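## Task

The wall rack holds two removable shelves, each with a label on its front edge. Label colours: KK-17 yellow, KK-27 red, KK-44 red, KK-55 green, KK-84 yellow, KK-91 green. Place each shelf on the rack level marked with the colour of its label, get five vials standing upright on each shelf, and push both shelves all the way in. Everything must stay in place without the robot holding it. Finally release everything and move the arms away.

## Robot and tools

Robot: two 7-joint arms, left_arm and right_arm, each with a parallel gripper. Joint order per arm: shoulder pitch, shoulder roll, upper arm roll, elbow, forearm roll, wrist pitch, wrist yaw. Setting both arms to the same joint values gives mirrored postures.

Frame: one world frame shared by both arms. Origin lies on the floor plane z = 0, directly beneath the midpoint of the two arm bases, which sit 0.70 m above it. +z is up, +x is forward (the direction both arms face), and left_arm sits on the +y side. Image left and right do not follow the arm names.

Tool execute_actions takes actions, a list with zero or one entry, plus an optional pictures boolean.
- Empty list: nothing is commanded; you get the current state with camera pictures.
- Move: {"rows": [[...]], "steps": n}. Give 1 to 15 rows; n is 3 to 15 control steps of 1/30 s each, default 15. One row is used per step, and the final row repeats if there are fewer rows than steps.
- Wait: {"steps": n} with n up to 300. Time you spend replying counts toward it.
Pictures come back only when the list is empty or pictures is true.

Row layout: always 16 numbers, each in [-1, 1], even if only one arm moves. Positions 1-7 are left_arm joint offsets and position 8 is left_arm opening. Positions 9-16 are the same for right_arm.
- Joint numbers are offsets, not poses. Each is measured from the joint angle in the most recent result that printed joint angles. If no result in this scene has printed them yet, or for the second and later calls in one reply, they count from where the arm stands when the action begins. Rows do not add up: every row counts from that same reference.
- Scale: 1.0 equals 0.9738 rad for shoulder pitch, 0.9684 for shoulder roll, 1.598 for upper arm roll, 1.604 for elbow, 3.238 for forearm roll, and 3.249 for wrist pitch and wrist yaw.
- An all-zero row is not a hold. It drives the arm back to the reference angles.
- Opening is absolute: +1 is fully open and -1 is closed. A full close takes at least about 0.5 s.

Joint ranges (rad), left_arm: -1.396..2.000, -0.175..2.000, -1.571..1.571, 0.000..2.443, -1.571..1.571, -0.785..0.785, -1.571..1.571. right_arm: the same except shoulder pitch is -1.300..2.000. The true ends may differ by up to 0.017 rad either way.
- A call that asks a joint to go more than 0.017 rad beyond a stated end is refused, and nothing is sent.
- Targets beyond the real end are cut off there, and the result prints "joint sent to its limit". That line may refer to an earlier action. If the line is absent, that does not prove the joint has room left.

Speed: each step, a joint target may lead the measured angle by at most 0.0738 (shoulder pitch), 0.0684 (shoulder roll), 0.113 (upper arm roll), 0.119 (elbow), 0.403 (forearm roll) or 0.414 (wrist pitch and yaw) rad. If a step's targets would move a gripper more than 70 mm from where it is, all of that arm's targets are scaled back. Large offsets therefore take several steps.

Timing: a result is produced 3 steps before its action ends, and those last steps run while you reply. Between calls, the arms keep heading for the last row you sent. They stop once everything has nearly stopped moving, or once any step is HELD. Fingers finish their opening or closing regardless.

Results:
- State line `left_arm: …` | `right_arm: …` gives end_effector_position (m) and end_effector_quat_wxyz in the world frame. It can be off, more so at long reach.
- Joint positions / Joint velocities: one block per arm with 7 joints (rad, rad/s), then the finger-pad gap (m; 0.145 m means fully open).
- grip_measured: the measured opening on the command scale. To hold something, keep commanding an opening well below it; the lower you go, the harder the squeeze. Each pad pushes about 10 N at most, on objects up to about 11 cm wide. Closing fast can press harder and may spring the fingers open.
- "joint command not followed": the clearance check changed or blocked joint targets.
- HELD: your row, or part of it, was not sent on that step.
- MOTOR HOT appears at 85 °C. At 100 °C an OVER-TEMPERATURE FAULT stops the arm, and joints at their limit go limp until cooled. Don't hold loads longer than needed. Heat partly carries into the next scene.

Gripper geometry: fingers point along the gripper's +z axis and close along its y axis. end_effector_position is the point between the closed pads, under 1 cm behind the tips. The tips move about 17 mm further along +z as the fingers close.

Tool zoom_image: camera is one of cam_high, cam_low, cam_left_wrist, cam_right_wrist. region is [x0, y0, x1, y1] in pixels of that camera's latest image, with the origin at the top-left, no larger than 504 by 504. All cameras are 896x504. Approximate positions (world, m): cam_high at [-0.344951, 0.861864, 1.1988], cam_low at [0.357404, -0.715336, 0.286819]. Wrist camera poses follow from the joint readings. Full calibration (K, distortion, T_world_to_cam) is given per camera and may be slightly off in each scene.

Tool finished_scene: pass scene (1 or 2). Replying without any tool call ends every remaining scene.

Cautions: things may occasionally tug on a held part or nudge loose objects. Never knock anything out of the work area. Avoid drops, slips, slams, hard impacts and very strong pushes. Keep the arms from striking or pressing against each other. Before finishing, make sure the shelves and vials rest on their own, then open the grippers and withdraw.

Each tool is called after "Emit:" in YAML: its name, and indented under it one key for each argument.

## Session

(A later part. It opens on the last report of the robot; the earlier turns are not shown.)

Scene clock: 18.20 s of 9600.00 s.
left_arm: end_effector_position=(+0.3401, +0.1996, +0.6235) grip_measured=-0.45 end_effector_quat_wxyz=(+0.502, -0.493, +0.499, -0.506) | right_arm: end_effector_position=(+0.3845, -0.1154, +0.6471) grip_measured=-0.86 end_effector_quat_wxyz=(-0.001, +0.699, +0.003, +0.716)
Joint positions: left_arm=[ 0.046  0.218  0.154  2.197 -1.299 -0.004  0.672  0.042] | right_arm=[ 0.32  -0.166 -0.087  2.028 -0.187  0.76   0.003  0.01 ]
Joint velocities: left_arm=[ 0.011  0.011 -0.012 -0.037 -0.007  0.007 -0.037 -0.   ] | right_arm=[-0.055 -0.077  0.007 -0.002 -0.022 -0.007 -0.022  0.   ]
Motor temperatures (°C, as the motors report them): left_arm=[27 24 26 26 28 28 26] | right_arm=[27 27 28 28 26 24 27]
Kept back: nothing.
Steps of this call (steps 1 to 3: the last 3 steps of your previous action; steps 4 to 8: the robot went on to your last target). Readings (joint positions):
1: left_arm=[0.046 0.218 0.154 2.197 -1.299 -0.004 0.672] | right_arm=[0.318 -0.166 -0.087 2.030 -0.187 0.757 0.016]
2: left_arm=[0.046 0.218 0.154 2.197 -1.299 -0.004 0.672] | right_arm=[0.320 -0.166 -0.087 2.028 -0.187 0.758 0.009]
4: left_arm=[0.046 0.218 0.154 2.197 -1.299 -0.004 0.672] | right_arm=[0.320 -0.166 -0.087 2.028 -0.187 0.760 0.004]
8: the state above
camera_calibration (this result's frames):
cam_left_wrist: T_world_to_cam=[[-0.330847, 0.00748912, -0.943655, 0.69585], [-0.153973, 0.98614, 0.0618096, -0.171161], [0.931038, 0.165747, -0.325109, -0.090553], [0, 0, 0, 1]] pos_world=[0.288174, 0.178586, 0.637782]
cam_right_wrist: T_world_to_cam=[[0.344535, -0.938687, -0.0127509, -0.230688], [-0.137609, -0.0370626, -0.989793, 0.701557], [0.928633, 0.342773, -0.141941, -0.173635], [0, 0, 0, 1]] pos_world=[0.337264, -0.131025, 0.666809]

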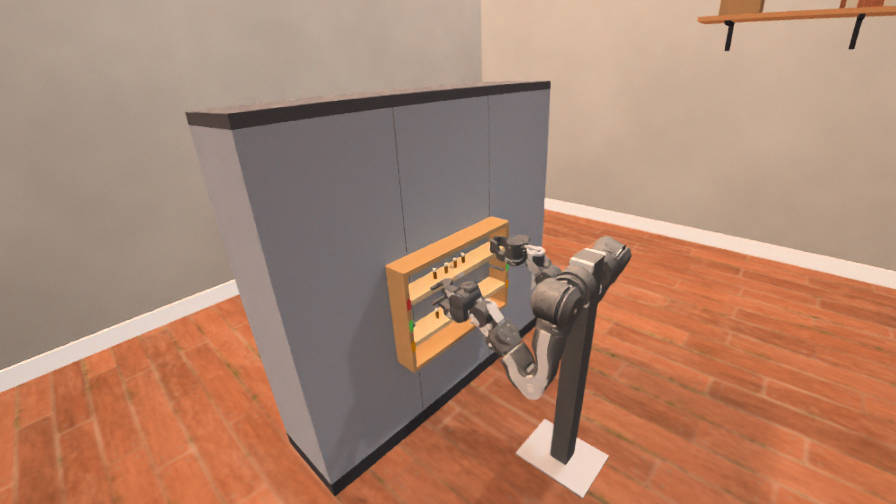

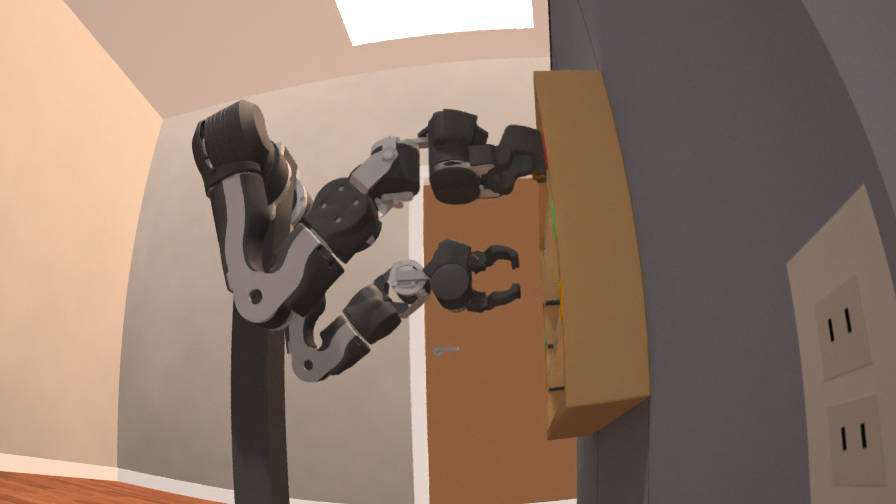

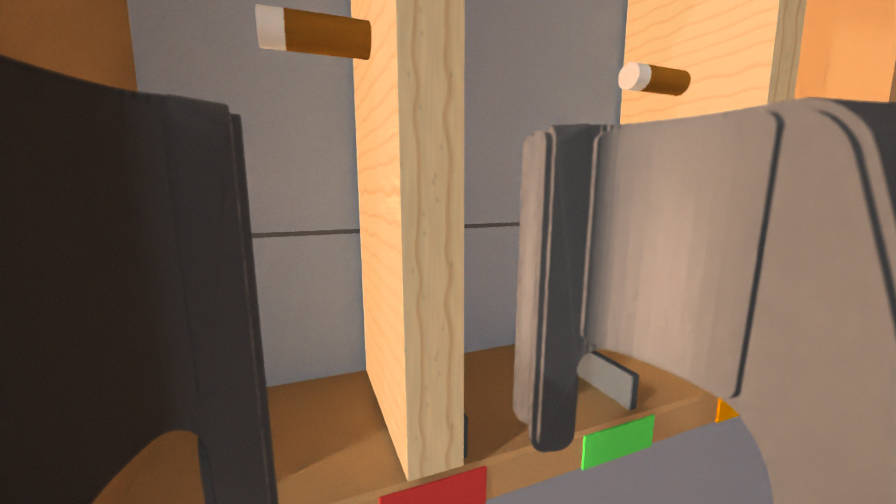

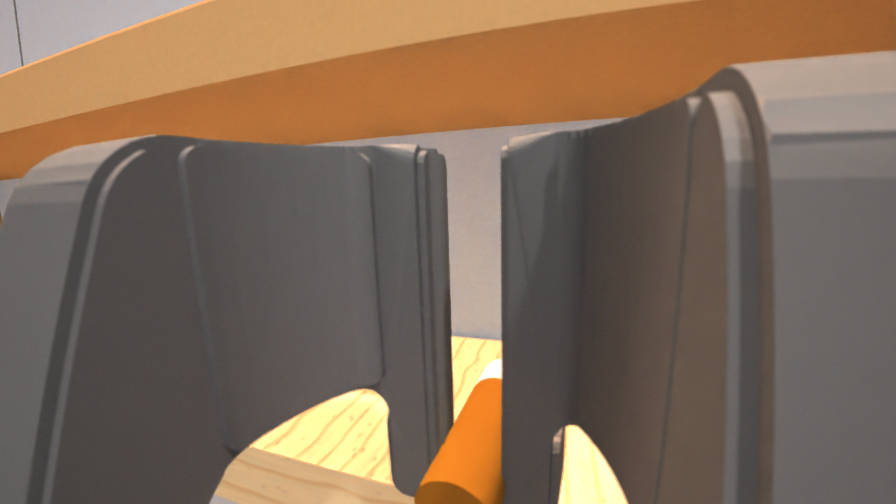

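Emit:
execute_actions:
  actions:
    - {"rows":[[0,0,0,0,0,0,0,-0.45,-0.01,0,0,0.006,0,0,0,-0.92],[0,0,0,0,0,0,0,-0.45,-0.02,0,0,0.012,0,0,0,-0.92],[0,0,0,0,0,0,0,-0.45,-0.026,0,0,0.012,0,0,0,-0.92],[0,0,0,0,0,0,0,-0.45,-0.032,0,0,0.012,0,0,0,-0.92],[0,0,0,0,0,0,0,-0.45,-0.038,0,0,0.012,0,0,0,-0.92],[0,0,0,0,0,0,0,-0.45,-0.044,0,0,0.012,0,0,0,-0.92],[0,0,0,0,0,0,0,-0.45,-0.05,0,0,0.012,0,0,0,-0.92],[0,0,0,0,0,0,0,-0.45,-0.057,0,0,0.012,0,0,0,-0.92],[0,0,0,0,0,0,0,-0.45,-0.064,0,0,0.012,0,0,0,-0.92],[0,0,0,0,0,0,0,-0.45,-0.072,0,0,0.012,0,0,0,-0.92]]}
  pictures: true

Emit:
zoom_image:
  camera: "cam_low"
  region: [480,140,580,230]

Scene clock: 18.83 s of 9600.00 s.
left_arm: end_effector_position=(+0.3401, +0.1996, +0.6235) grip_measured=-0.45 end_effector_quat_wxyz=(+0.502, -0.493, +0.499, -0.506) | right_arm: end_effector_position=(+0.3771, -0.1170, +0.6334) grip_measured=-0.86 end_effector_quat_wxyz=(-0.001, +0.706, +0.001, +0.708)
Joint positions: left_arm=[ 0.046  0.218  0.154  2.197 -1.299 -0.004  0.672  0.042] | right_arm=[ 0.256 -0.166 -0.087  2.052 -0.187  0.742  0.002  0.01 ]
Joint velocities: left_arm=[-0.033 -0.011 -0.002  0.017 -0.022 -0.11  -0.081  0.   ] | right_arm=[-0.055  0.055 -0.017  0.007  0.022 -0.051  0.022 -0.   ]
Motor temperatures (°C, as the motors report them): left_arm=[27 24 26 26 28 28 26] | right_arm=[27 27 28 28 26 24 27]
Steps of this call (steps 1 to 7: the robot went on to your last target; steps 8 to 19: the first 12 steps of this action). Readings (joint positions):
8: left_arm=[0.046 0.218 0.154 2.197 -1.299 -0.004 0.672] | right_arm=[0.316 -0.166 -0.087 2.031 -0.187 0.760 0.002]
9: left_arm=[0.046 0.218 0.154 2.197 -1.299 -0.004 0.672] | right_arm=[0.306 -0.166 -0.087 2.042 -0.187 0.760 0.002]
11: left_arm=[0.046 0.218 0.154 2.197 -1.299 -0.004 0.672] | right_arm=[0.291 -0.166 -0.087 2.049 -0.187 0.760 0.002]
15: left_arm=[0.046 0.218 0.154 2.197 -1.299 -0.004 0.672] | right_arm=[0.272 -0.166 -0.087 2.049 -0.187 0.753 0.002]
19: the state above
camera_calibration (this result's frames):
cam_left_wrist: T_world_to_cam=[[-0.330847, 0.00748912, -0.943655, 0.69585], [-0.153973, 0.98614, 0.0618096, -0.171161], [0.931038, 0.165747, -0.325109, -0.090553], [0, 0, 0, 1]] pos_world=[0.288174, 0.178586, 0.637782]
cam_right_wrist: T_world_to_cam=[[0.340715, -0.939879, -0.0232746, -0.221851], [-0.159275, -0.0333053, -0.986672, 0.69356], [0.926577, 0.339881, -0.161047, -0.155647], [0, 0, 0, 1]] pos_world=[0.330274, -0.132512, 0.654086]

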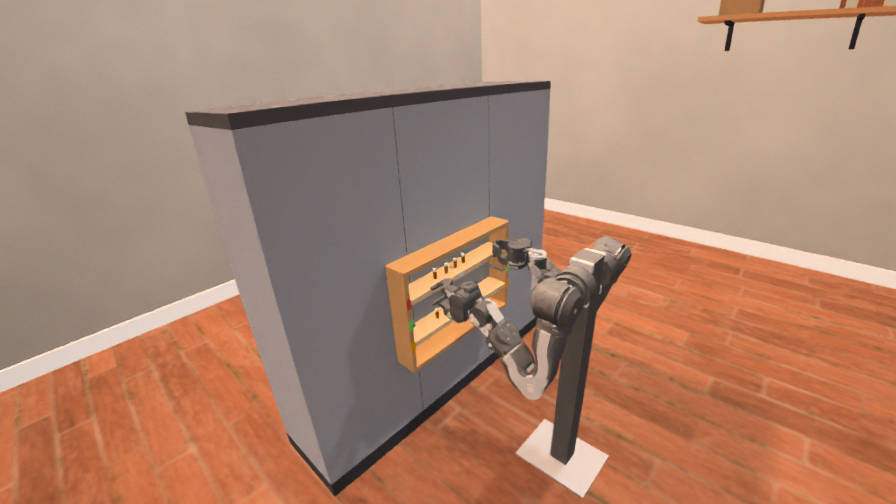

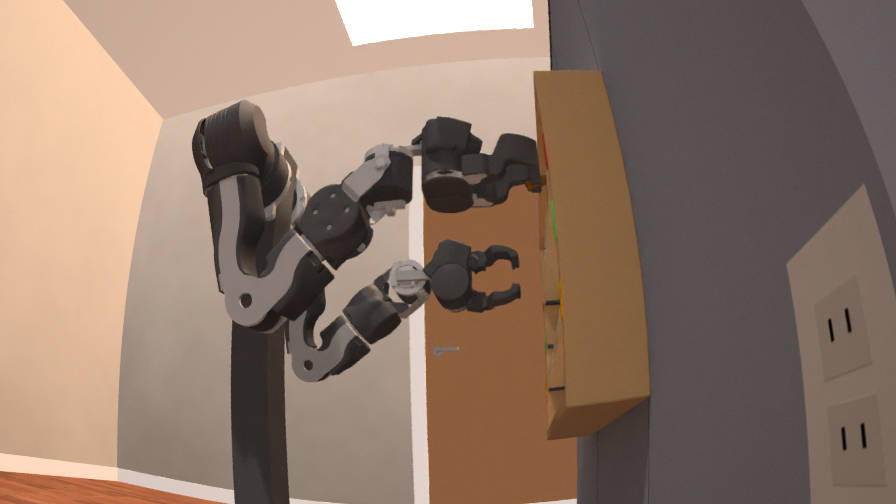

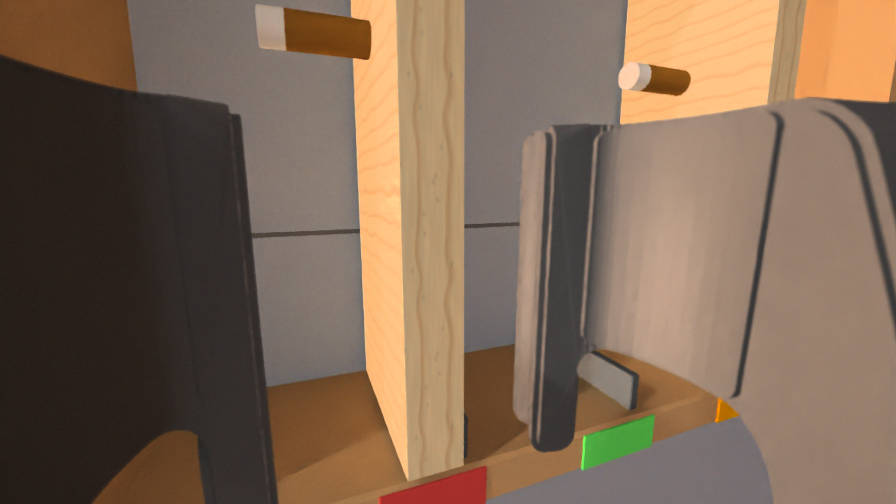

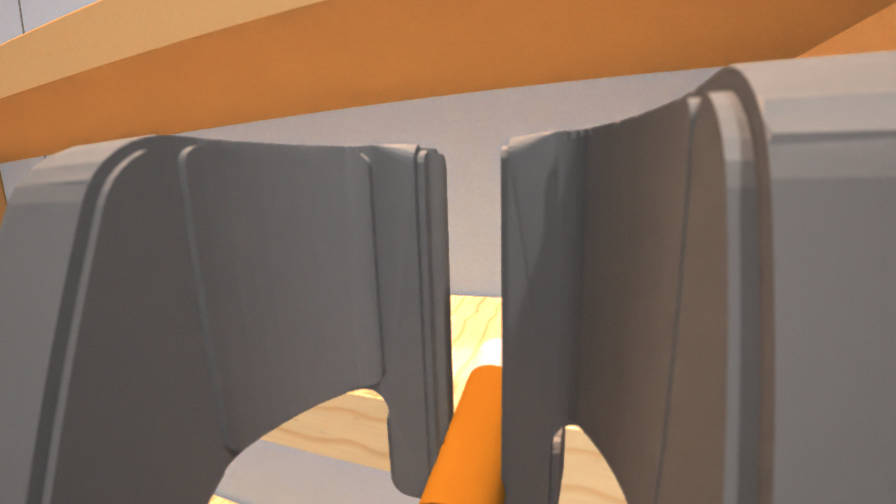

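Region (480, 140, 580, 230) of cam_low's 896x504 image, scaled by 5.040, with more detail than that image has; it fills the top 454 rows of this view, and the rest is white.

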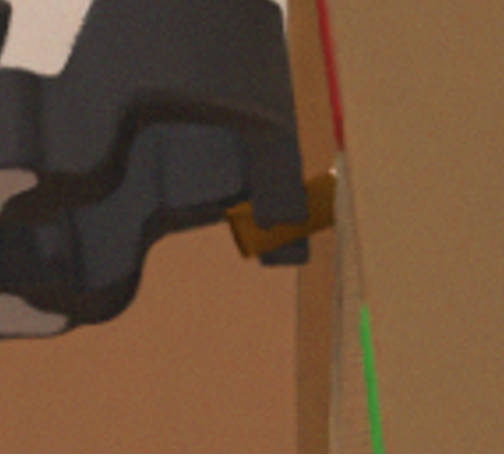

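Emit:
execute_actions:
  actions:
    - {"rows":[[0,0,0,0,0,0,0,-0.45,-0.006,0,0,-0.004,0,0.005,0,-0.9],[0,0,0,0,0,0,0,-0.45,-0.006,0,0,-0.007,0,0.005,0,-0.9],[0,0,0,0,0,0,0,-0.45,-0.006,0,0,-0.01,0,0.005,0,-0.9],[0,0,0,0,0,0,0,-0.45,-0.006,0,0,-0.013,0,0.005,0,-0.9],[0,0,0,0,0,0,0,-0.45,-0.006,0,0,-0.016,0,0.005,0,-0.9],[0,0,0,0,0,0,0,-0.45,-0.006,0,0,-0.019,0,0.005,0,-0.9],[0,0,0,0,0,0,0,-0.45,-0.006,0,0,-0.022,0,0.005,0,-0.9],[0,0,0,0,0,0,0,-0.45,-0.006,0,0,-0.025,0,0.005,0,-0.9],[0,0,0,0,0,0,0,-0.45,-0.006,0,0,-0.028,0,0.005,0,-0.9]]}
  pictures: true

Emit:
zoom_image:
  camera: "cam_low"
  region: [480,140,580,230]

Scene clock: 19.40 s of 9600.00 s.
left_arm: end_effector_position=(+0.3401, +0.1996, +0.6235) grip_measured=-0.45 end_effector_quat_wxyz=(+0.502, -0.493, +0.499, -0.506) | right_arm: end_effector_position=(+0.3817, -0.1157, +0.6244) grip_measured=-0.86 end_effector_quat_wxyz=(+0.002, +0.715, +0.003, +0.699)
Joint positions: left_arm=[ 0.046  0.218  0.154  2.197 -1.299 -0.004  0.672  0.042] | right_arm=[ 0.257 -0.166 -0.087  2.02  -0.191  0.736  0.     0.011]
Joint velocities: left_arm=[ 0.099 -0.055  0.017  0.027  0.022 -0.022 -0.051 -0.   ] | right_arm=[-0.121 -0.077 -0.002 -0.002 -0.066 -0.037 -0.051 -0.   ]
Motor temperatures (°C, as the motors report them): left_arm=[27 24 26 26 28 28 26] | right_arm=[27 27 28 28 26 24 27]
Steps of this call (steps 1 to 3: the last 3 steps of your previous action; steps 4 to 5: the robot went on to your last target; steps 6 to 17: the first 12 steps of this action). Readings (joint positions):
6: left_arm=[0.046 0.218 0.154 2.197 -1.299 -0.004 0.672] | right_arm=[0.256 -0.166 -0.087 2.052 -0.187 0.742 0.002]
7: left_arm=[0.046 0.218 0.154 2.197 -1.299 -0.004 0.672] | right_arm=[0.256 -0.166 -0.087 2.051 -0.187 0.741 0.002]
9: left_arm=[0.046 0.218 0.154 2.197 -1.299 -0.004 0.672] | right_arm=[0.256 -0.166 -0.087 2.044 -0.188 0.738 0.002]
13: left_arm=[0.046 0.218 0.154 2.197 -1.299 -0.004 0.672] | right_arm=[0.256 -0.166 -0.087 2.025 -0.190 0.737 0.001]
17: the state above
camera_calibration (this result's frames):
cam_left_wrist: T_world_to_cam=[[-0.330847, 0.00748912, -0.943655, 0.69585], [-0.153973, 0.98614, 0.0618096, -0.171161], [0.931038, 0.165747, -0.325109, -0.090553], [0, 0, 0, 1]] pos_world=[0.288174, 0.178586, 0.637782]
cam_right_wrist: T_world_to_cam=[[0.340125, -0.940044, -0.0251297, -0.221045], [-0.18349, -0.0401334, -0.982202, 0.691119], [0.922305, 0.338683, -0.186139, -0.144592], [0, 0, 0, 1]] pos_world=[0.335355, -0.131084, 0.64635]

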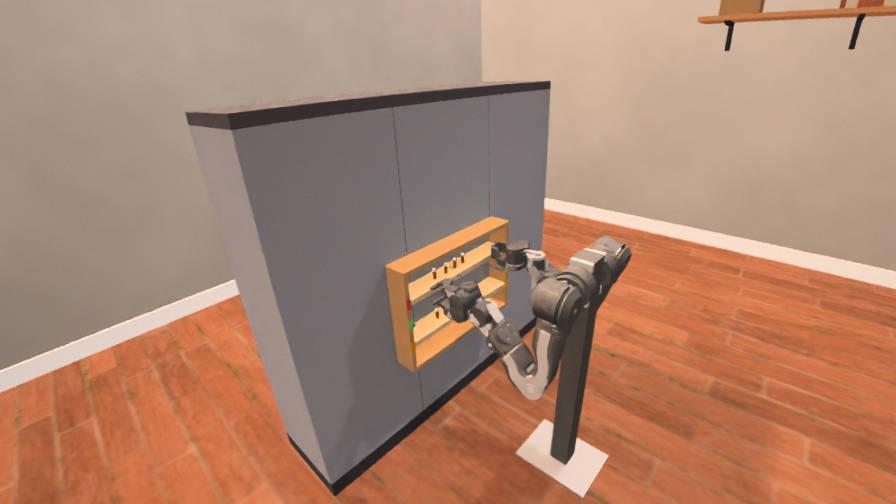

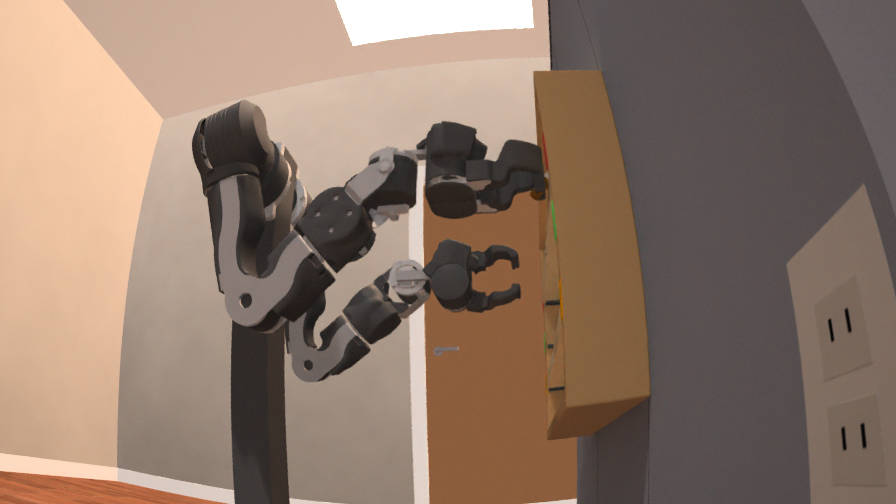

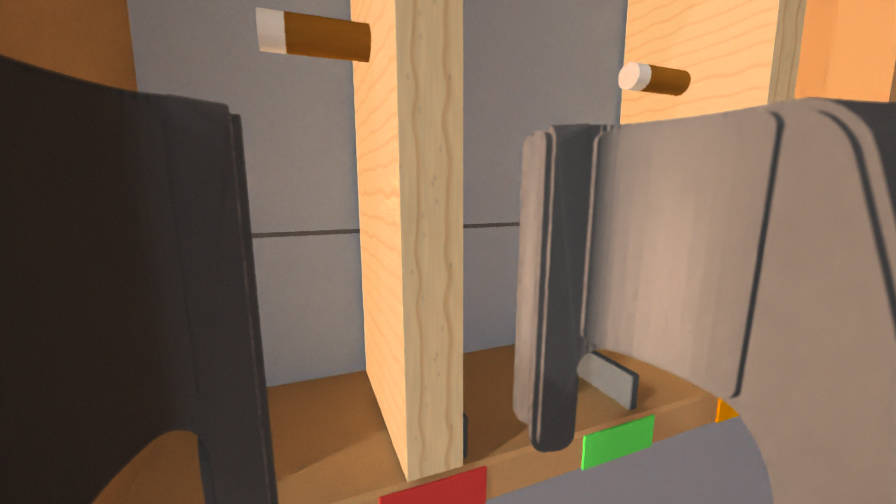

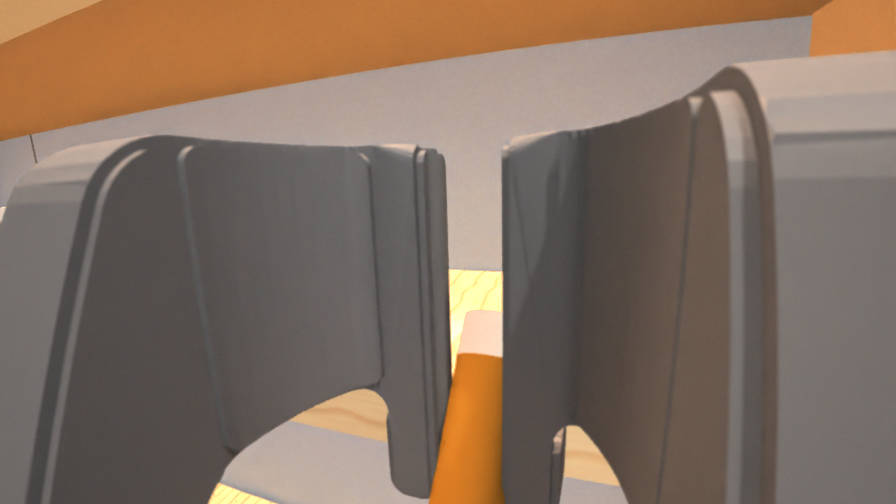

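Region (480, 140, 580, 230) of cam_low's 896x504 image, scaled by 5.040, with more detail than that image has; it fills the top 454 rows of this view, and the rest is white.

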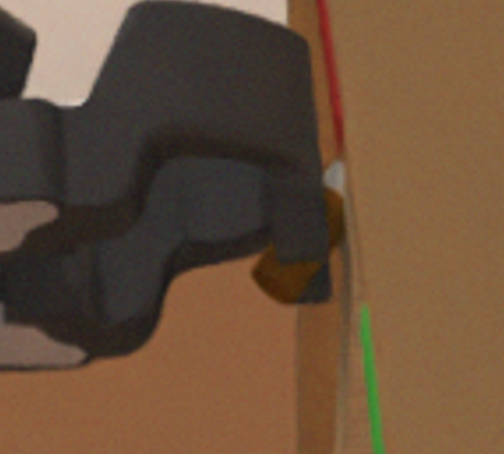

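~55°. Continue.

Emit:
execute_actions:
  actions:
    - {"rows":[[0,0,0,0,0,0,0,-0.45,-0.007,0,0,-0.01,0,0.007,0,-0.9],[0,0,0,0,0,0,0,-0.45,-0.007,0,0,-0.013,0,0.007,0,-0.9],[0,0,0,0,0,0,0,-0.45,-0.007,0,0,-0.016,0,0.007,0,-0.9],[0,0,0,0,0,0,0,-0.45,-0.007,0,0,-0.019,0,0.007,0,-0.9],[0,0,0,0,0,0,0,-0.45,-0.005,0,0,-0.022,0,0.007,0,-0.9],[0,0,0,0,0,0,0,-0.45,-0.003,0,0,-0.025,0,0.007,0,-0.9],[0,0,0,0,0,0,0,-0.45,0,0,0,-0.028,0,0.007,0,-0.9],[0,0,0,0,0,0,0,-0.45,0.003,0,0,-0.031,0,0.007,0,-0.9],[0,0,0,0,0,0,0,-0.45,0.006,0,0,-0.034,0,0.007,0,-0.9]]}
  pictures: true

Emit:
zoom_image:
  camera: "cam_low"
  region: [480,140,580,230]

Scene clock: 19.97 s of 9600.00 s.
left_arm: end_effector_position=(+0.3401, +0.1996, +0.6235) grip_measured=-0.45 end_effector_quat_wxyz=(+0.502, -0.493, +0.499, -0.506) | right_arm: end_effector_position=(+0.3866, -0.1141, +0.6162) grip_measured=-0.86 end_effector_quat_wxyz=(+0.003, +0.724, +0.006, +0.690)
Joint positions: left_arm=[ 0.046  0.218  0.154  2.197 -1.299 -0.004  0.672  0.042] | right_arm=[ 0.263 -0.166 -0.087  1.986 -0.194  0.735 -0.001  0.011]
Joint velocities: left_arm=[-0.011 -0.033 -0.022  0.007  0.051  0.066  0.022 -0.   ] | right_arm=[ 0.011 -0.033 -0.012  0.002 -0.022 -0.007  0.022 -0.   ]
Motor temperatures (°C, as the motors report them): left_arm=[27 24 26 26 28 28 26] | right_arm=[27 27 28 28 26 24 27]
Steps of this call (steps 1 to 3: the last 3 steps of your previous action; steps 4 to 5: the robot went on to your last target; steps 6 to 17: the first 12 steps of this action). Readings (joint positions):
6: left_arm=[0.046 0.218 0.154 2.197 -1.299 -0.004 0.672] | right_arm=[0.257 -0.166 -0.087 2.019 -0.192 0.735 -0.000]
7: left_arm=[0.046 0.218 0.154 2.197 -1.299 -0.004 0.672] | right_arm=[0.257 -0.166 -0.087 2.015 -0.193 0.734 -0.000]
9: left_arm=[0.046 0.218 0.154 2.197 -1.299 -0.004 0.672] | right_arm=[0.257 -0.166 -0.087 2.004 -0.193 0.734 -0.001]
13: left_arm=[0.046 0.218 0.154 2.197 -1.299 -0.004 0.672] | right_arm=[0.263 -0.166 -0.087 1.988 -0.194 0.734 -0.001]
17: the state above
camera_calibration (this result's frames):
cam_left_wrist: T_world_to_cam=[[-0.330847, 0.00748912, -0.943655, 0.69585], [-0.153973, 0.98614, 0.0618096, -0.171161], [0.931038, 0.165747, -0.325109, -0.090553], [0, 0, 0, 1]] pos_world=[0.288174, 0.178586, 0.637782]
cam_right_wrist: T_world_to_cam=[[0.340865, -0.93971, -0.0274898, -0.220186], [-0.208527, -0.0470626, -0.976884, 0.68967], [0.916694, 0.338718, -0.211997, -0.133102], [0, 0, 0, 1]] pos_world=[0.340882, -0.129369, 0.639457]

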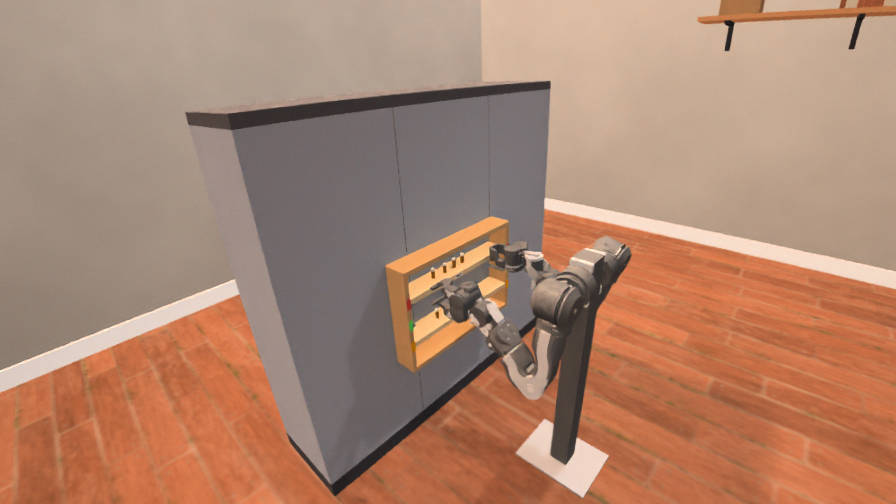

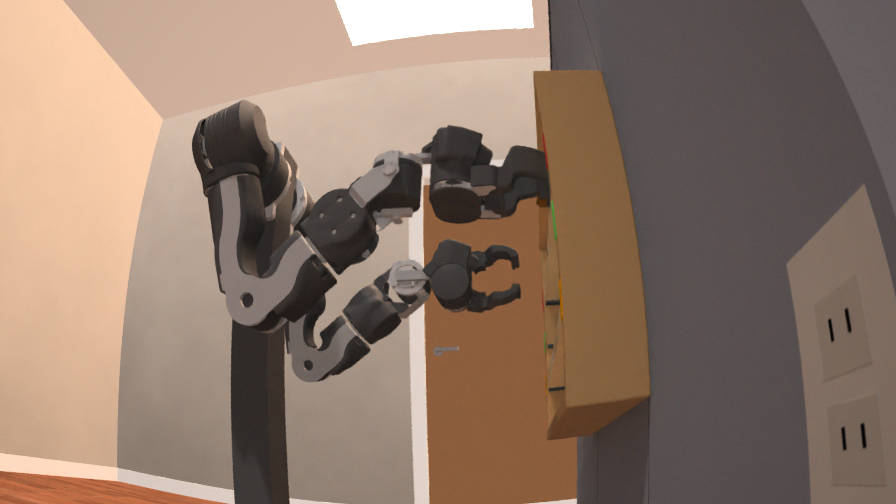

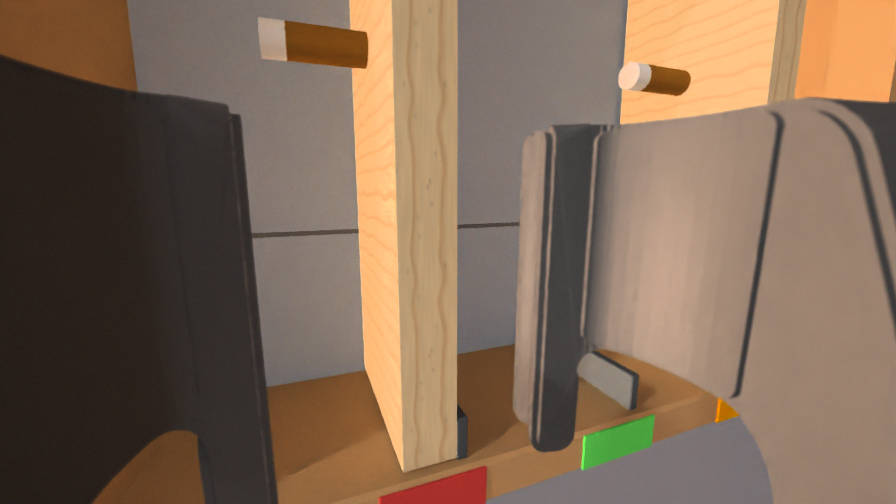

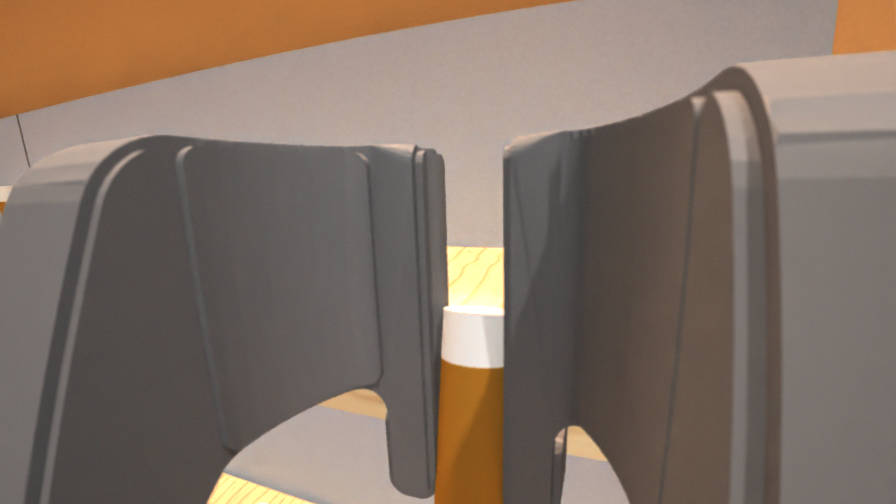

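Region (480, 140, 580, 230) of cam_low's 896x504 image, scaled by 5.040, with more detail than that image has; it fills the top 454 rows of this view, and the rest is white.

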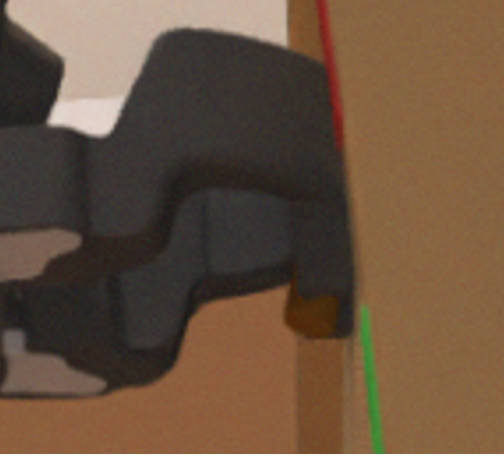

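Emit:
execute_actions:
  actions:
    - {"rows":[[0,0,0,0,0,0,0,-0.45,-0.01,0,0,0.004,0,0,0,-0.9],[0,0,0,0,0,0,0,-0.45,-0.02,0,0,0.006,0,0,0,-0.9],[0,0,0,0,0,0,0,-0.45,-0.03,0,0,0.006,0,-0.003,0,-0.9],[0,0,0,0,0,0,0,-0.45,-0.04,0,0,0.004,0,-0.006,0,-0.9],[0,0,0,0,0,0,0,-0.45,-0.04,0,0,0,0,-0.008,0,-0.9],[0,0,0,0,0,0,0,-0.45,-0.035,0,0,-0.005,0,-0.009,0,-0.9],[0,0,0,0,0,0,0,-0.45,-0.03,0,0,-0.01,0,-0.01,0,-0.9],[0,0,0,0,0,0,0,-0.45,-0.025,0,0,-0.015,0,-0.011,0,-0.9],[0,0,0,0,0,0,0,-0.45,-0.02,0,0,-0.02,0,-0.012,0,-0.9],[0,0,0,0,0,0,0,-0.45,-0.015,0,0,-0.025,0,-0.013,0,-0.9],[0,0,0,0,0,0,0,-0.45,-0.01,0,0,-0.03,0,-0.014,0,-0.9],[0,0,0,0,0,0,0,-0.45,-0.005,0,0,-0.035,0,-0.015,0,-0.9]]}

Emit:
execute_actions:
  actions:
    - {"rows":[[0,0,0,0,0,0,0,-0.45,-0.02,0,0,0.018,0,0.002,0,-0.93],[0,0,0,0,0,0,0,-0.45,-0.04,0,0,0.036,0,0.005,0,-0.93],[0,0,0,0,0,0,0,-0.45,-0.06,0,0,0.054,0,0.008,0,-0.93]],"steps":12}
  pictures: true

Emit:
zoom_image:
  camera: "cam_low"
  region: [480,140,580,230]

Scene clock: 20.73 s of 9600.00 s.
left_arm: end_effector_position=(+0.3401, +0.1996, +0.6235) grip_measured=-0.45 end_effector_quat_wxyz=(+0.502, -0.493, +0.499, -0.506) | right_arm: end_effector_position=(+0.3867, -0.1137, +0.6017) grip_measured=-0.86 end_effector_quat_wxyz=(+0.006, +0.732, +0.007, +0.681)
Joint positions: left_arm=[ 0.046  0.218  0.154  2.197 -1.299 -0.004  0.672  0.042] | right_arm=[ 0.233 -0.166 -0.087  1.965 -0.197  0.708 -0.005  0.011]
Joint velocities: left_arm=[-0.011  0.033  0.012 -0.012  0.051 -0.022 -0.051 -0.   ] | right_arm=[ 0.033 -0.055 -0.027  0.002 -0.066  0.037 -0.037 -0.   ]
Motor temperatures (°C, as the motors report them): left_arm=[27 24 26 26 28 28 26] | right_arm=[27 27 28 28 26 24 27]
Steps of this call (steps 1 to 3: the last 3 steps of your previous action; steps 4 to 11: the robot went on to your last target; steps 12 to 23: the first 12 steps of this action). Readings (joint positions):
12: left_arm=[0.046 0.218 0.154 2.197 -1.299 -0.004 0.672] | right_arm=[0.259 -0.166 -0.087 1.995 -0.194 0.734 -0.001]
13: left_arm=[0.046 0.218 0.154 2.197 -1.299 -0.004 0.672] | right_arm=[0.252 -0.166 -0.087 1.999 -0.194 0.732 -0.001]
15: left_arm=[0.046 0.218 0.154 2.197 -1.299 -0.004 0.672] | right_arm=[0.227 -0.166 -0.087 1.998 -0.194 0.723 -0.001]
19: left_arm=[0.046 0.218 0.154 2.197 -1.299 -0.004 0.672] | right_arm=[0.230 -0.166 -0.087 1.972 -0.196 0.711 -0.003]
23: the state above

Scene clock: 21.13 s of 9600.00 s.
left_arm: end_effector_position=(+0.3401, +0.1996, +0.6235) grip_measured=-0.45 end_effector_quat_wxyz=(+0.502, -0.493, +0.499, -0.506) | right_arm: end_effector_position=(+0.3704, -0.1190, +0.6054) grip_measured=-0.85 end_effector_quat_wxyz=(+0.007, +0.730, -0.001, +0.683)
Joint positions: left_arm=[ 0.046  0.218  0.154  2.197 -1.299 -0.004  0.672  0.042] | right_arm=[ 0.174 -0.166 -0.089  2.054 -0.197  0.731 -0.006  0.011]
Joint velocities: left_arm=[ 0.011 -0.033 -0.012 -0.012  0.007 -0.095  0.051 -0.   ] | right_arm=[-0.033 -0.011 -0.007 -0.007 -0.007  0.022 -0.037 -0.   ]
Motor temperatures (°C, as the motors report them): left_arm=[27 24 26 26 28 28 26] | right_arm=[27 27 28 28 26 25 27]
Steps of this call (steps 1 to 3: the last 3 steps of your previous action; steps 4 to 12: the first 9 steps of this action, its rows measured from where the robot was after step 3). Readings (joint positions):
3: left_arm=[0.046 0.218 0.154 2.197 -1.299 -0.004 0.672] | right_arm=[0.233 -0.166 -0.088 1.965 -0.197 0.708 -0.006]
4: left_arm=[0.046 0.218 0.154 2.197 -1.299 -0.004 0.672] | right_arm=[0.218 -0.166 -0.089 1.988 -0.197 0.712 -0.006]
5: left_arm=[0.046 0.218 0.154 2.197 -1.299 -0.004 0.672] | right_arm=[0.197 -0.166 -0.089 2.017 -0.197 0.716 -0.006]
7: left_arm=[0.046 0.218 0.154 2.197 -1.299 -0.004 0.672] | right_arm=[0.168 -0.166 -0.089 2.057 -0.197 0.726 -0.006]
11: left_arm=[0.046 0.218 0.154 2.197 -1.299 -0.004 0.672] | right_arm=[0.174 -0.166 -0.089 2.054 -0.197 0.731 -0.006]
12: the state above
camera_calibration (this result's frames):
cam_left_wrist: T_world_to_cam=[[-0.330847, 0.00748912, -0.943655, 0.69585], [-0.153973, 0.98614, 0.0618096, -0.171161], [0.931038, 0.165747, -0.325109, -0.090553], [0, 0, 0, 1]] pos_world=[0.288174, 0.178586, 0.637782]
cam_right_wrist: T_world_to_cam=[[0.325955, -0.944613, -0.0382066, -0.208203], [-0.226458, -0.0387783, -0.973249, 0.680881], [0.917862, 0.325888, -0.226555, -0.112072], [0, 0, 0, 1]] pos_world=[0.324922, -0.133745, 0.629321]

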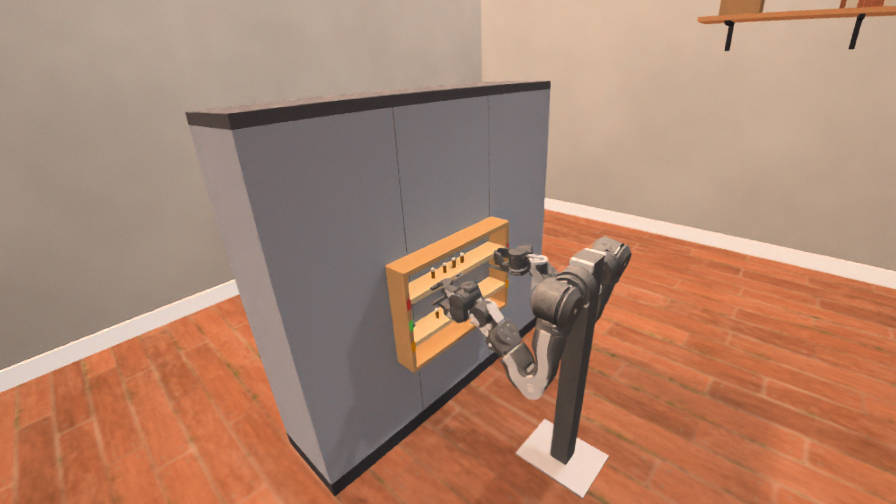

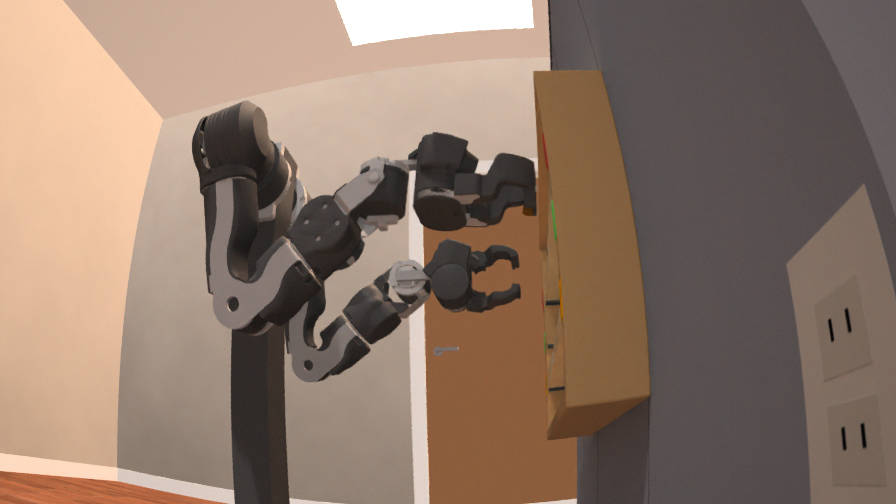

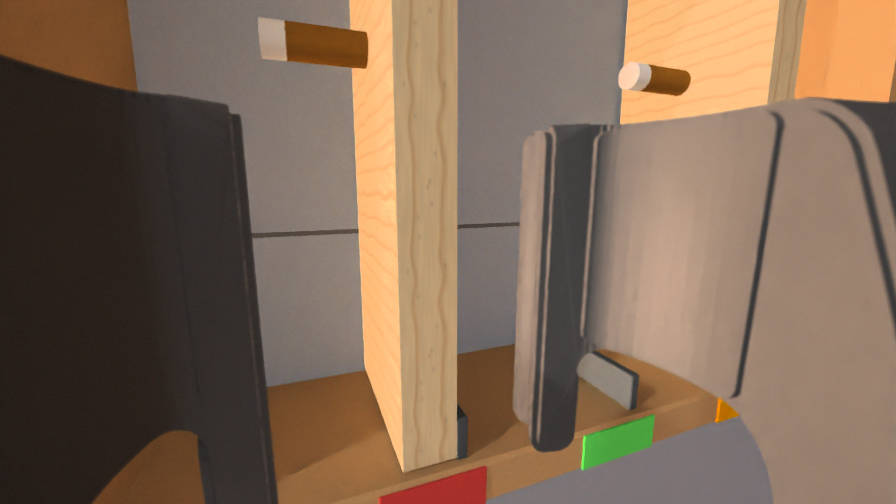

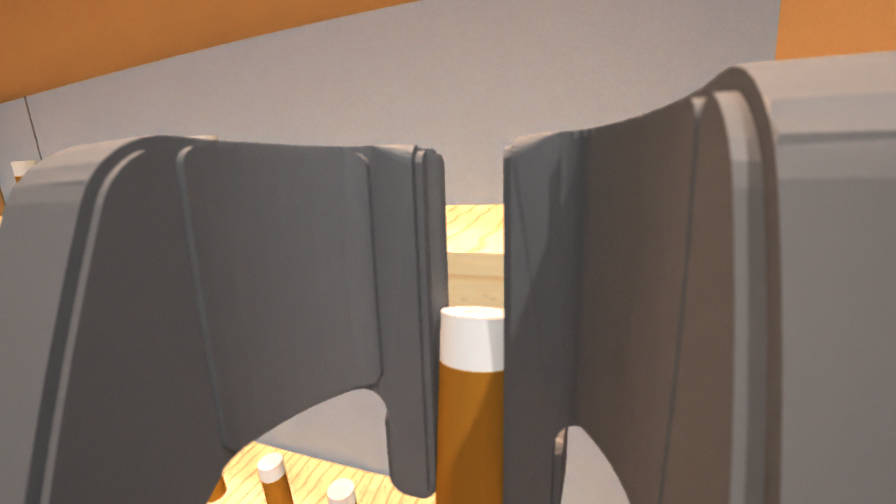

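Region (480, 140, 580, 230) of cam_low's 896x504 image, scaled by 5.040, with more detail than that image has; it fills the top 454 rows of this view, and the rest is white.

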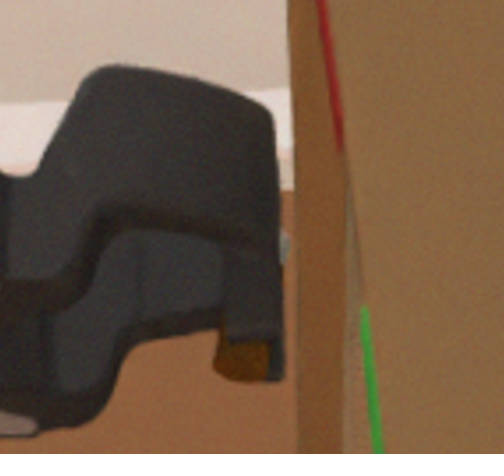

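Emit:
execute_actions:
  actions:
    - {"rows":[[0,0,0,0,0,0,0,-0.45,0.02,0,0,0,0,-0.01,0.03,-0.93],[0,0,0,0,0,0,0,-0.45,0.045,0,0,-0.002,0,-0.02,0.06,-0.93],[0,0,0,0,0,0,0,-0.45,0.07,0,0,-0.004,0.003,-0.03,0.095,-0.93],[0,0,0,0,0,0,0,-0.45,0.087,0,0,-0.006,0.003,-0.03,0.095,-0.93],[0,0,0,0,0,0,0,-0.45,0.087,0,0,-0.006,0.003,-0.03,0.095,-0.93],[0,0,0,0,0,0,0,-0.45,0.087,0,0,-0.006,0.003,-0.03,0.095,-0.93],[0,0,0,0,0,0,0,-0.45,0.1,0,0.003,-0.017,0.003,-0.033,0.095,-0.93],[0,0,0,0,0,0,0,-0.45,0.122,0,0.006,-0.036,0.004,-0.036,0.095,-0.93],[0,0,0,0,0,0,0,-0.45,0.144,0,0.01,-0.055,0.005,-0.039,0.095,-0.93],[0,0,0,0,0,0,0,-0.45,0.166,0,0.014,-0.074,0.005,-0.042,0.095,-0.93],[0,0,0,0,0,0,0,-0.45,0.188,0,0.018,-0.093,0.006,-0.045,0.095,-0.93],[0,0,0,0,0,0,0,-0.45,0.21,0,0.022,-0.112,0.007,-0.047,0.095,-0.93],[0,0,0,0,0,0,0,-0.45,0.232,0,0.026,-0.131,0.007,-0.049,0.095,-0.93],[0,0,0,0,0,0,0,-0.45,0.25,0,0.029,-0.146,0.008,-0.051,0.095,-0.93],[0,0,0,0,0,0,0,-0.45,0.261,0,0.031,-0.156,0.008,-0.052,0.095,-0.93]]}

Emit:
execute_actions:
  actions:
    - {"steps":10}
  pictures: true

Scene clock: 21.90 s of 9600.00 s.
left_arm: end_effector_position=(+0.3401, +0.1996, +0.6235) grip_measured=-0.45 end_effector_quat_wxyz=(+0.502, -0.493, +0.499, -0.506) | right_arm: end_effector_position=(+0.4015, -0.0688, +0.6500) grip_measured=-0.85 end_effector_quat_wxyz=(-0.098, +0.661, +0.112, +0.736)
Joint positions: left_arm=[ 0.046  0.218  0.154  2.197 -1.299 -0.004  0.672  0.042] | right_arm=[ 0.379 -0.166 -0.057  1.883 -0.178  0.589  0.298  0.011]
Joint velocities: left_arm=[-0.055 -0.077  0.002  0.007 -0.007 -0.037  0.037 -0.   ] | right_arm=[ 0.473 -0.055  0.154 -0.852  0.037 -0.125 -0.037  0.   ]
Motor temperatures (°C, as the motors report them): left_arm=[27 24 26 26 28 28 26] | right_arm=[27 27 28 28 26 25 27]
Steps of this call (steps 1 to 3: the last 3 steps of your previous action; steps 4 to 11: the robot went on to your last target; steps 12 to 23: the first 12 steps of this action). Readings (joint positions):
12: left_arm=[0.046 0.218 0.154 2.197 -1.299 -0.004 0.672] | right_arm=[0.181 -0.164 -0.087 2.054 -0.199 0.722 0.031]
13: left_arm=[0.046 0.218 0.154 2.197 -1.299 -0.004 0.672] | right_arm=[0.204 -0.164 -0.087 2.051 -0.199 0.702 0.097]
15: left_arm=[0.046 0.218 0.154 2.197 -1.299 -0.004 0.672] | right_arm=[0.267 -0.166 -0.090 2.049 -0.191 0.653 0.240]
19: left_arm=[0.046 0.218 0.154 2.197 -1.299 -0.004 0.672] | right_arm=[0.281 -0.166 -0.082 2.005 -0.186 0.626 0.295]
23: the state above

Scene clock: 22.23 s of 9600.00 s.
left_arm: end_effector_position=(+0.3401, +0.1996, +0.6235) grip_measured=-0.45 end_effector_quat_wxyz=(+0.502, -0.493, +0.499, -0.506) | right_arm: end_effector_position=(+0.4157, -0.0691, +0.6485) grip_measured=-0.85 end_effector_quat_wxyz=(-0.099, +0.663, +0.111, +0.734)
Joint positions: left_arm=[ 0.046  0.218  0.154  2.197 -1.299 -0.004  0.672  0.042] | right_arm=[ 0.43  -0.166 -0.04   1.804 -0.173  0.565  0.299  0.011]
Joint velocities: left_arm=[-0.055  0.011 -0.007  0.002 -0.007  0.007 -0.007 -0.   ] | right_arm=[-0.033  0.011  0.002  0.002 -0.154  0.051 -0.007  0.   ]
Motor temperatures (°C, as the motors report them): left_arm=[27 24 26 26 28 27 26] | right_arm=[27 27 28 28 26 25 27]
Kept back: nothing.
Steps of this call (steps 1 to 3: the last 3 steps of your previous action; steps 4 to 10: the robot went on to your last target). Readings (joint positions):
1: left_arm=[0.046 0.218 0.154 2.197 -1.299 -0.004 0.672] | right_arm=[0.399 -0.166 -0.050 1.851 -0.177 0.582 0.299]
2: left_arm=[0.046 0.218 0.154 2.197 -1.299 -0.004 0.672] | right_arm=[0.416 -0.166 -0.044 1.823 -0.175 0.576 0.299]
4: left_arm=[0.046 0.218 0.154 2.197 -1.299 -0.004 0.672] | right_arm=[0.430 -0.166 -0.040 1.803 -0.174 0.569 0.299]
8: left_arm=[0.046 0.218 0.154 2.197 -1.299 -0.004 0.672] | right_arm=[0.430 -0.166 -0.040 1.804 -0.173 0.565 0.299]
10: the state above
camera_calibration (this result's frames):
cam_left_wrist: T_world_to_cam=[[-0.330847, 0.00748912, -0.943655, 0.69585], [-0.153973, 0.98614, 0.0618096, -0.171161], [0.931038, 0.165747, -0.325109, -0.090553], [0, 0, 0, 1]] pos_world=[0.288174, 0.178586, 0.637782]
cam_right_wrist: T_world_to_cam=[[0.599201, -0.799646, 0.039032, -0.327832], [-0.0440094, -0.0815791, -0.995695, 0.670813], [0.799388, 0.594904, -0.0840742, -0.184718], [0, 0, 0, 1]] pos_world=[0.373621, -0.0975356, 0.665191]

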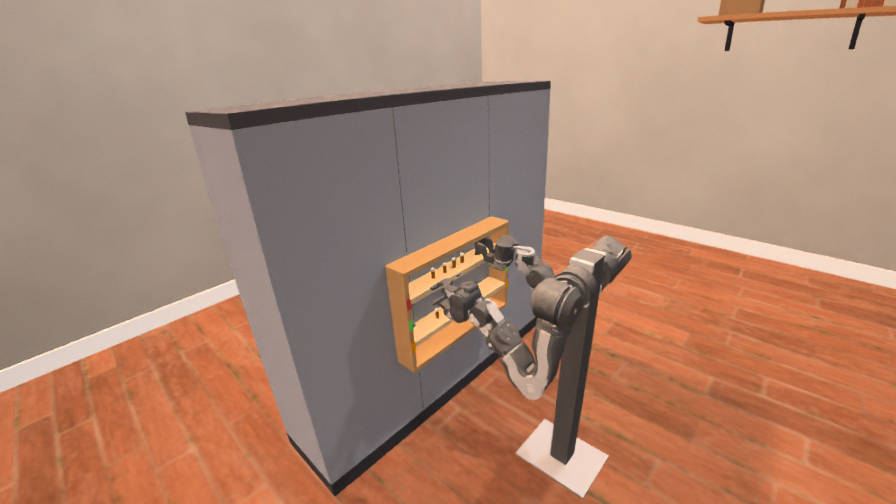

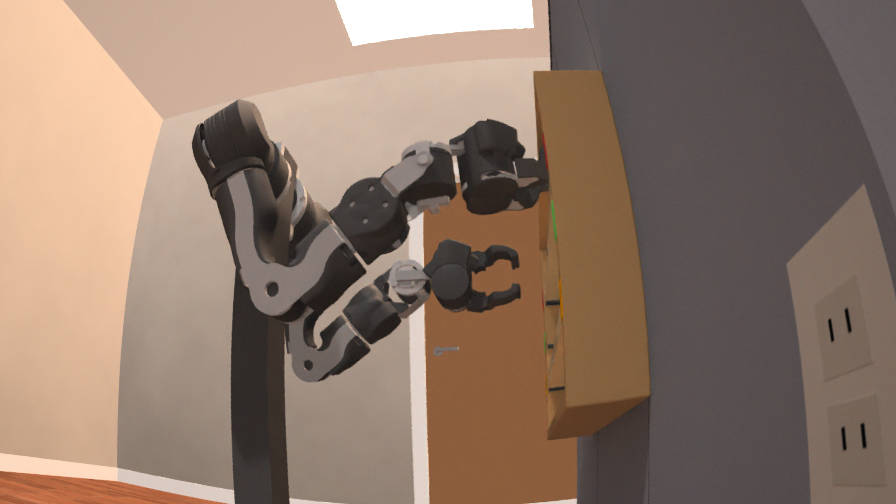

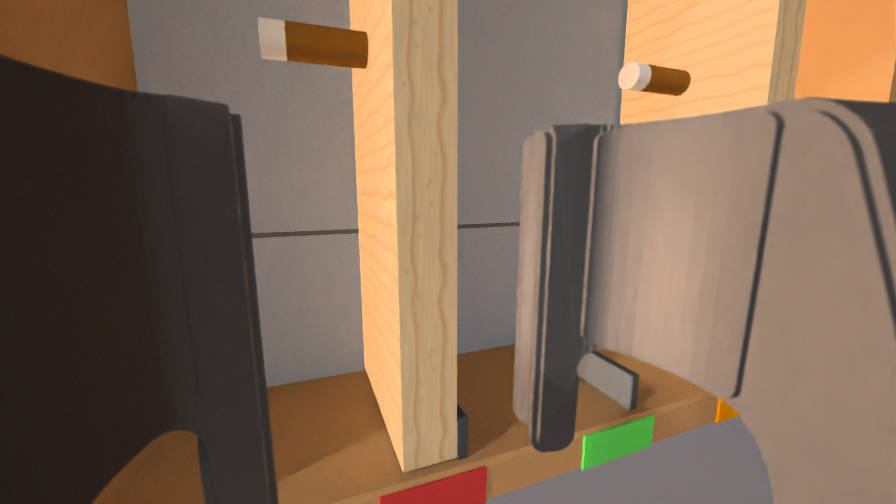

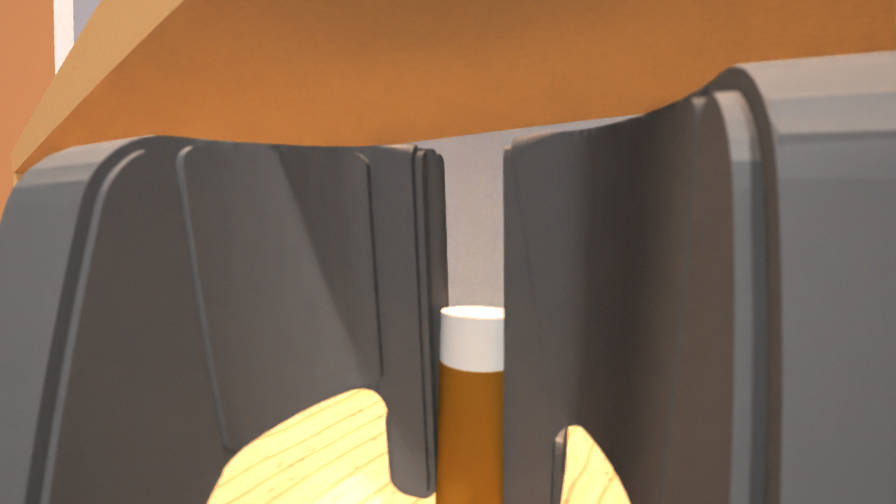

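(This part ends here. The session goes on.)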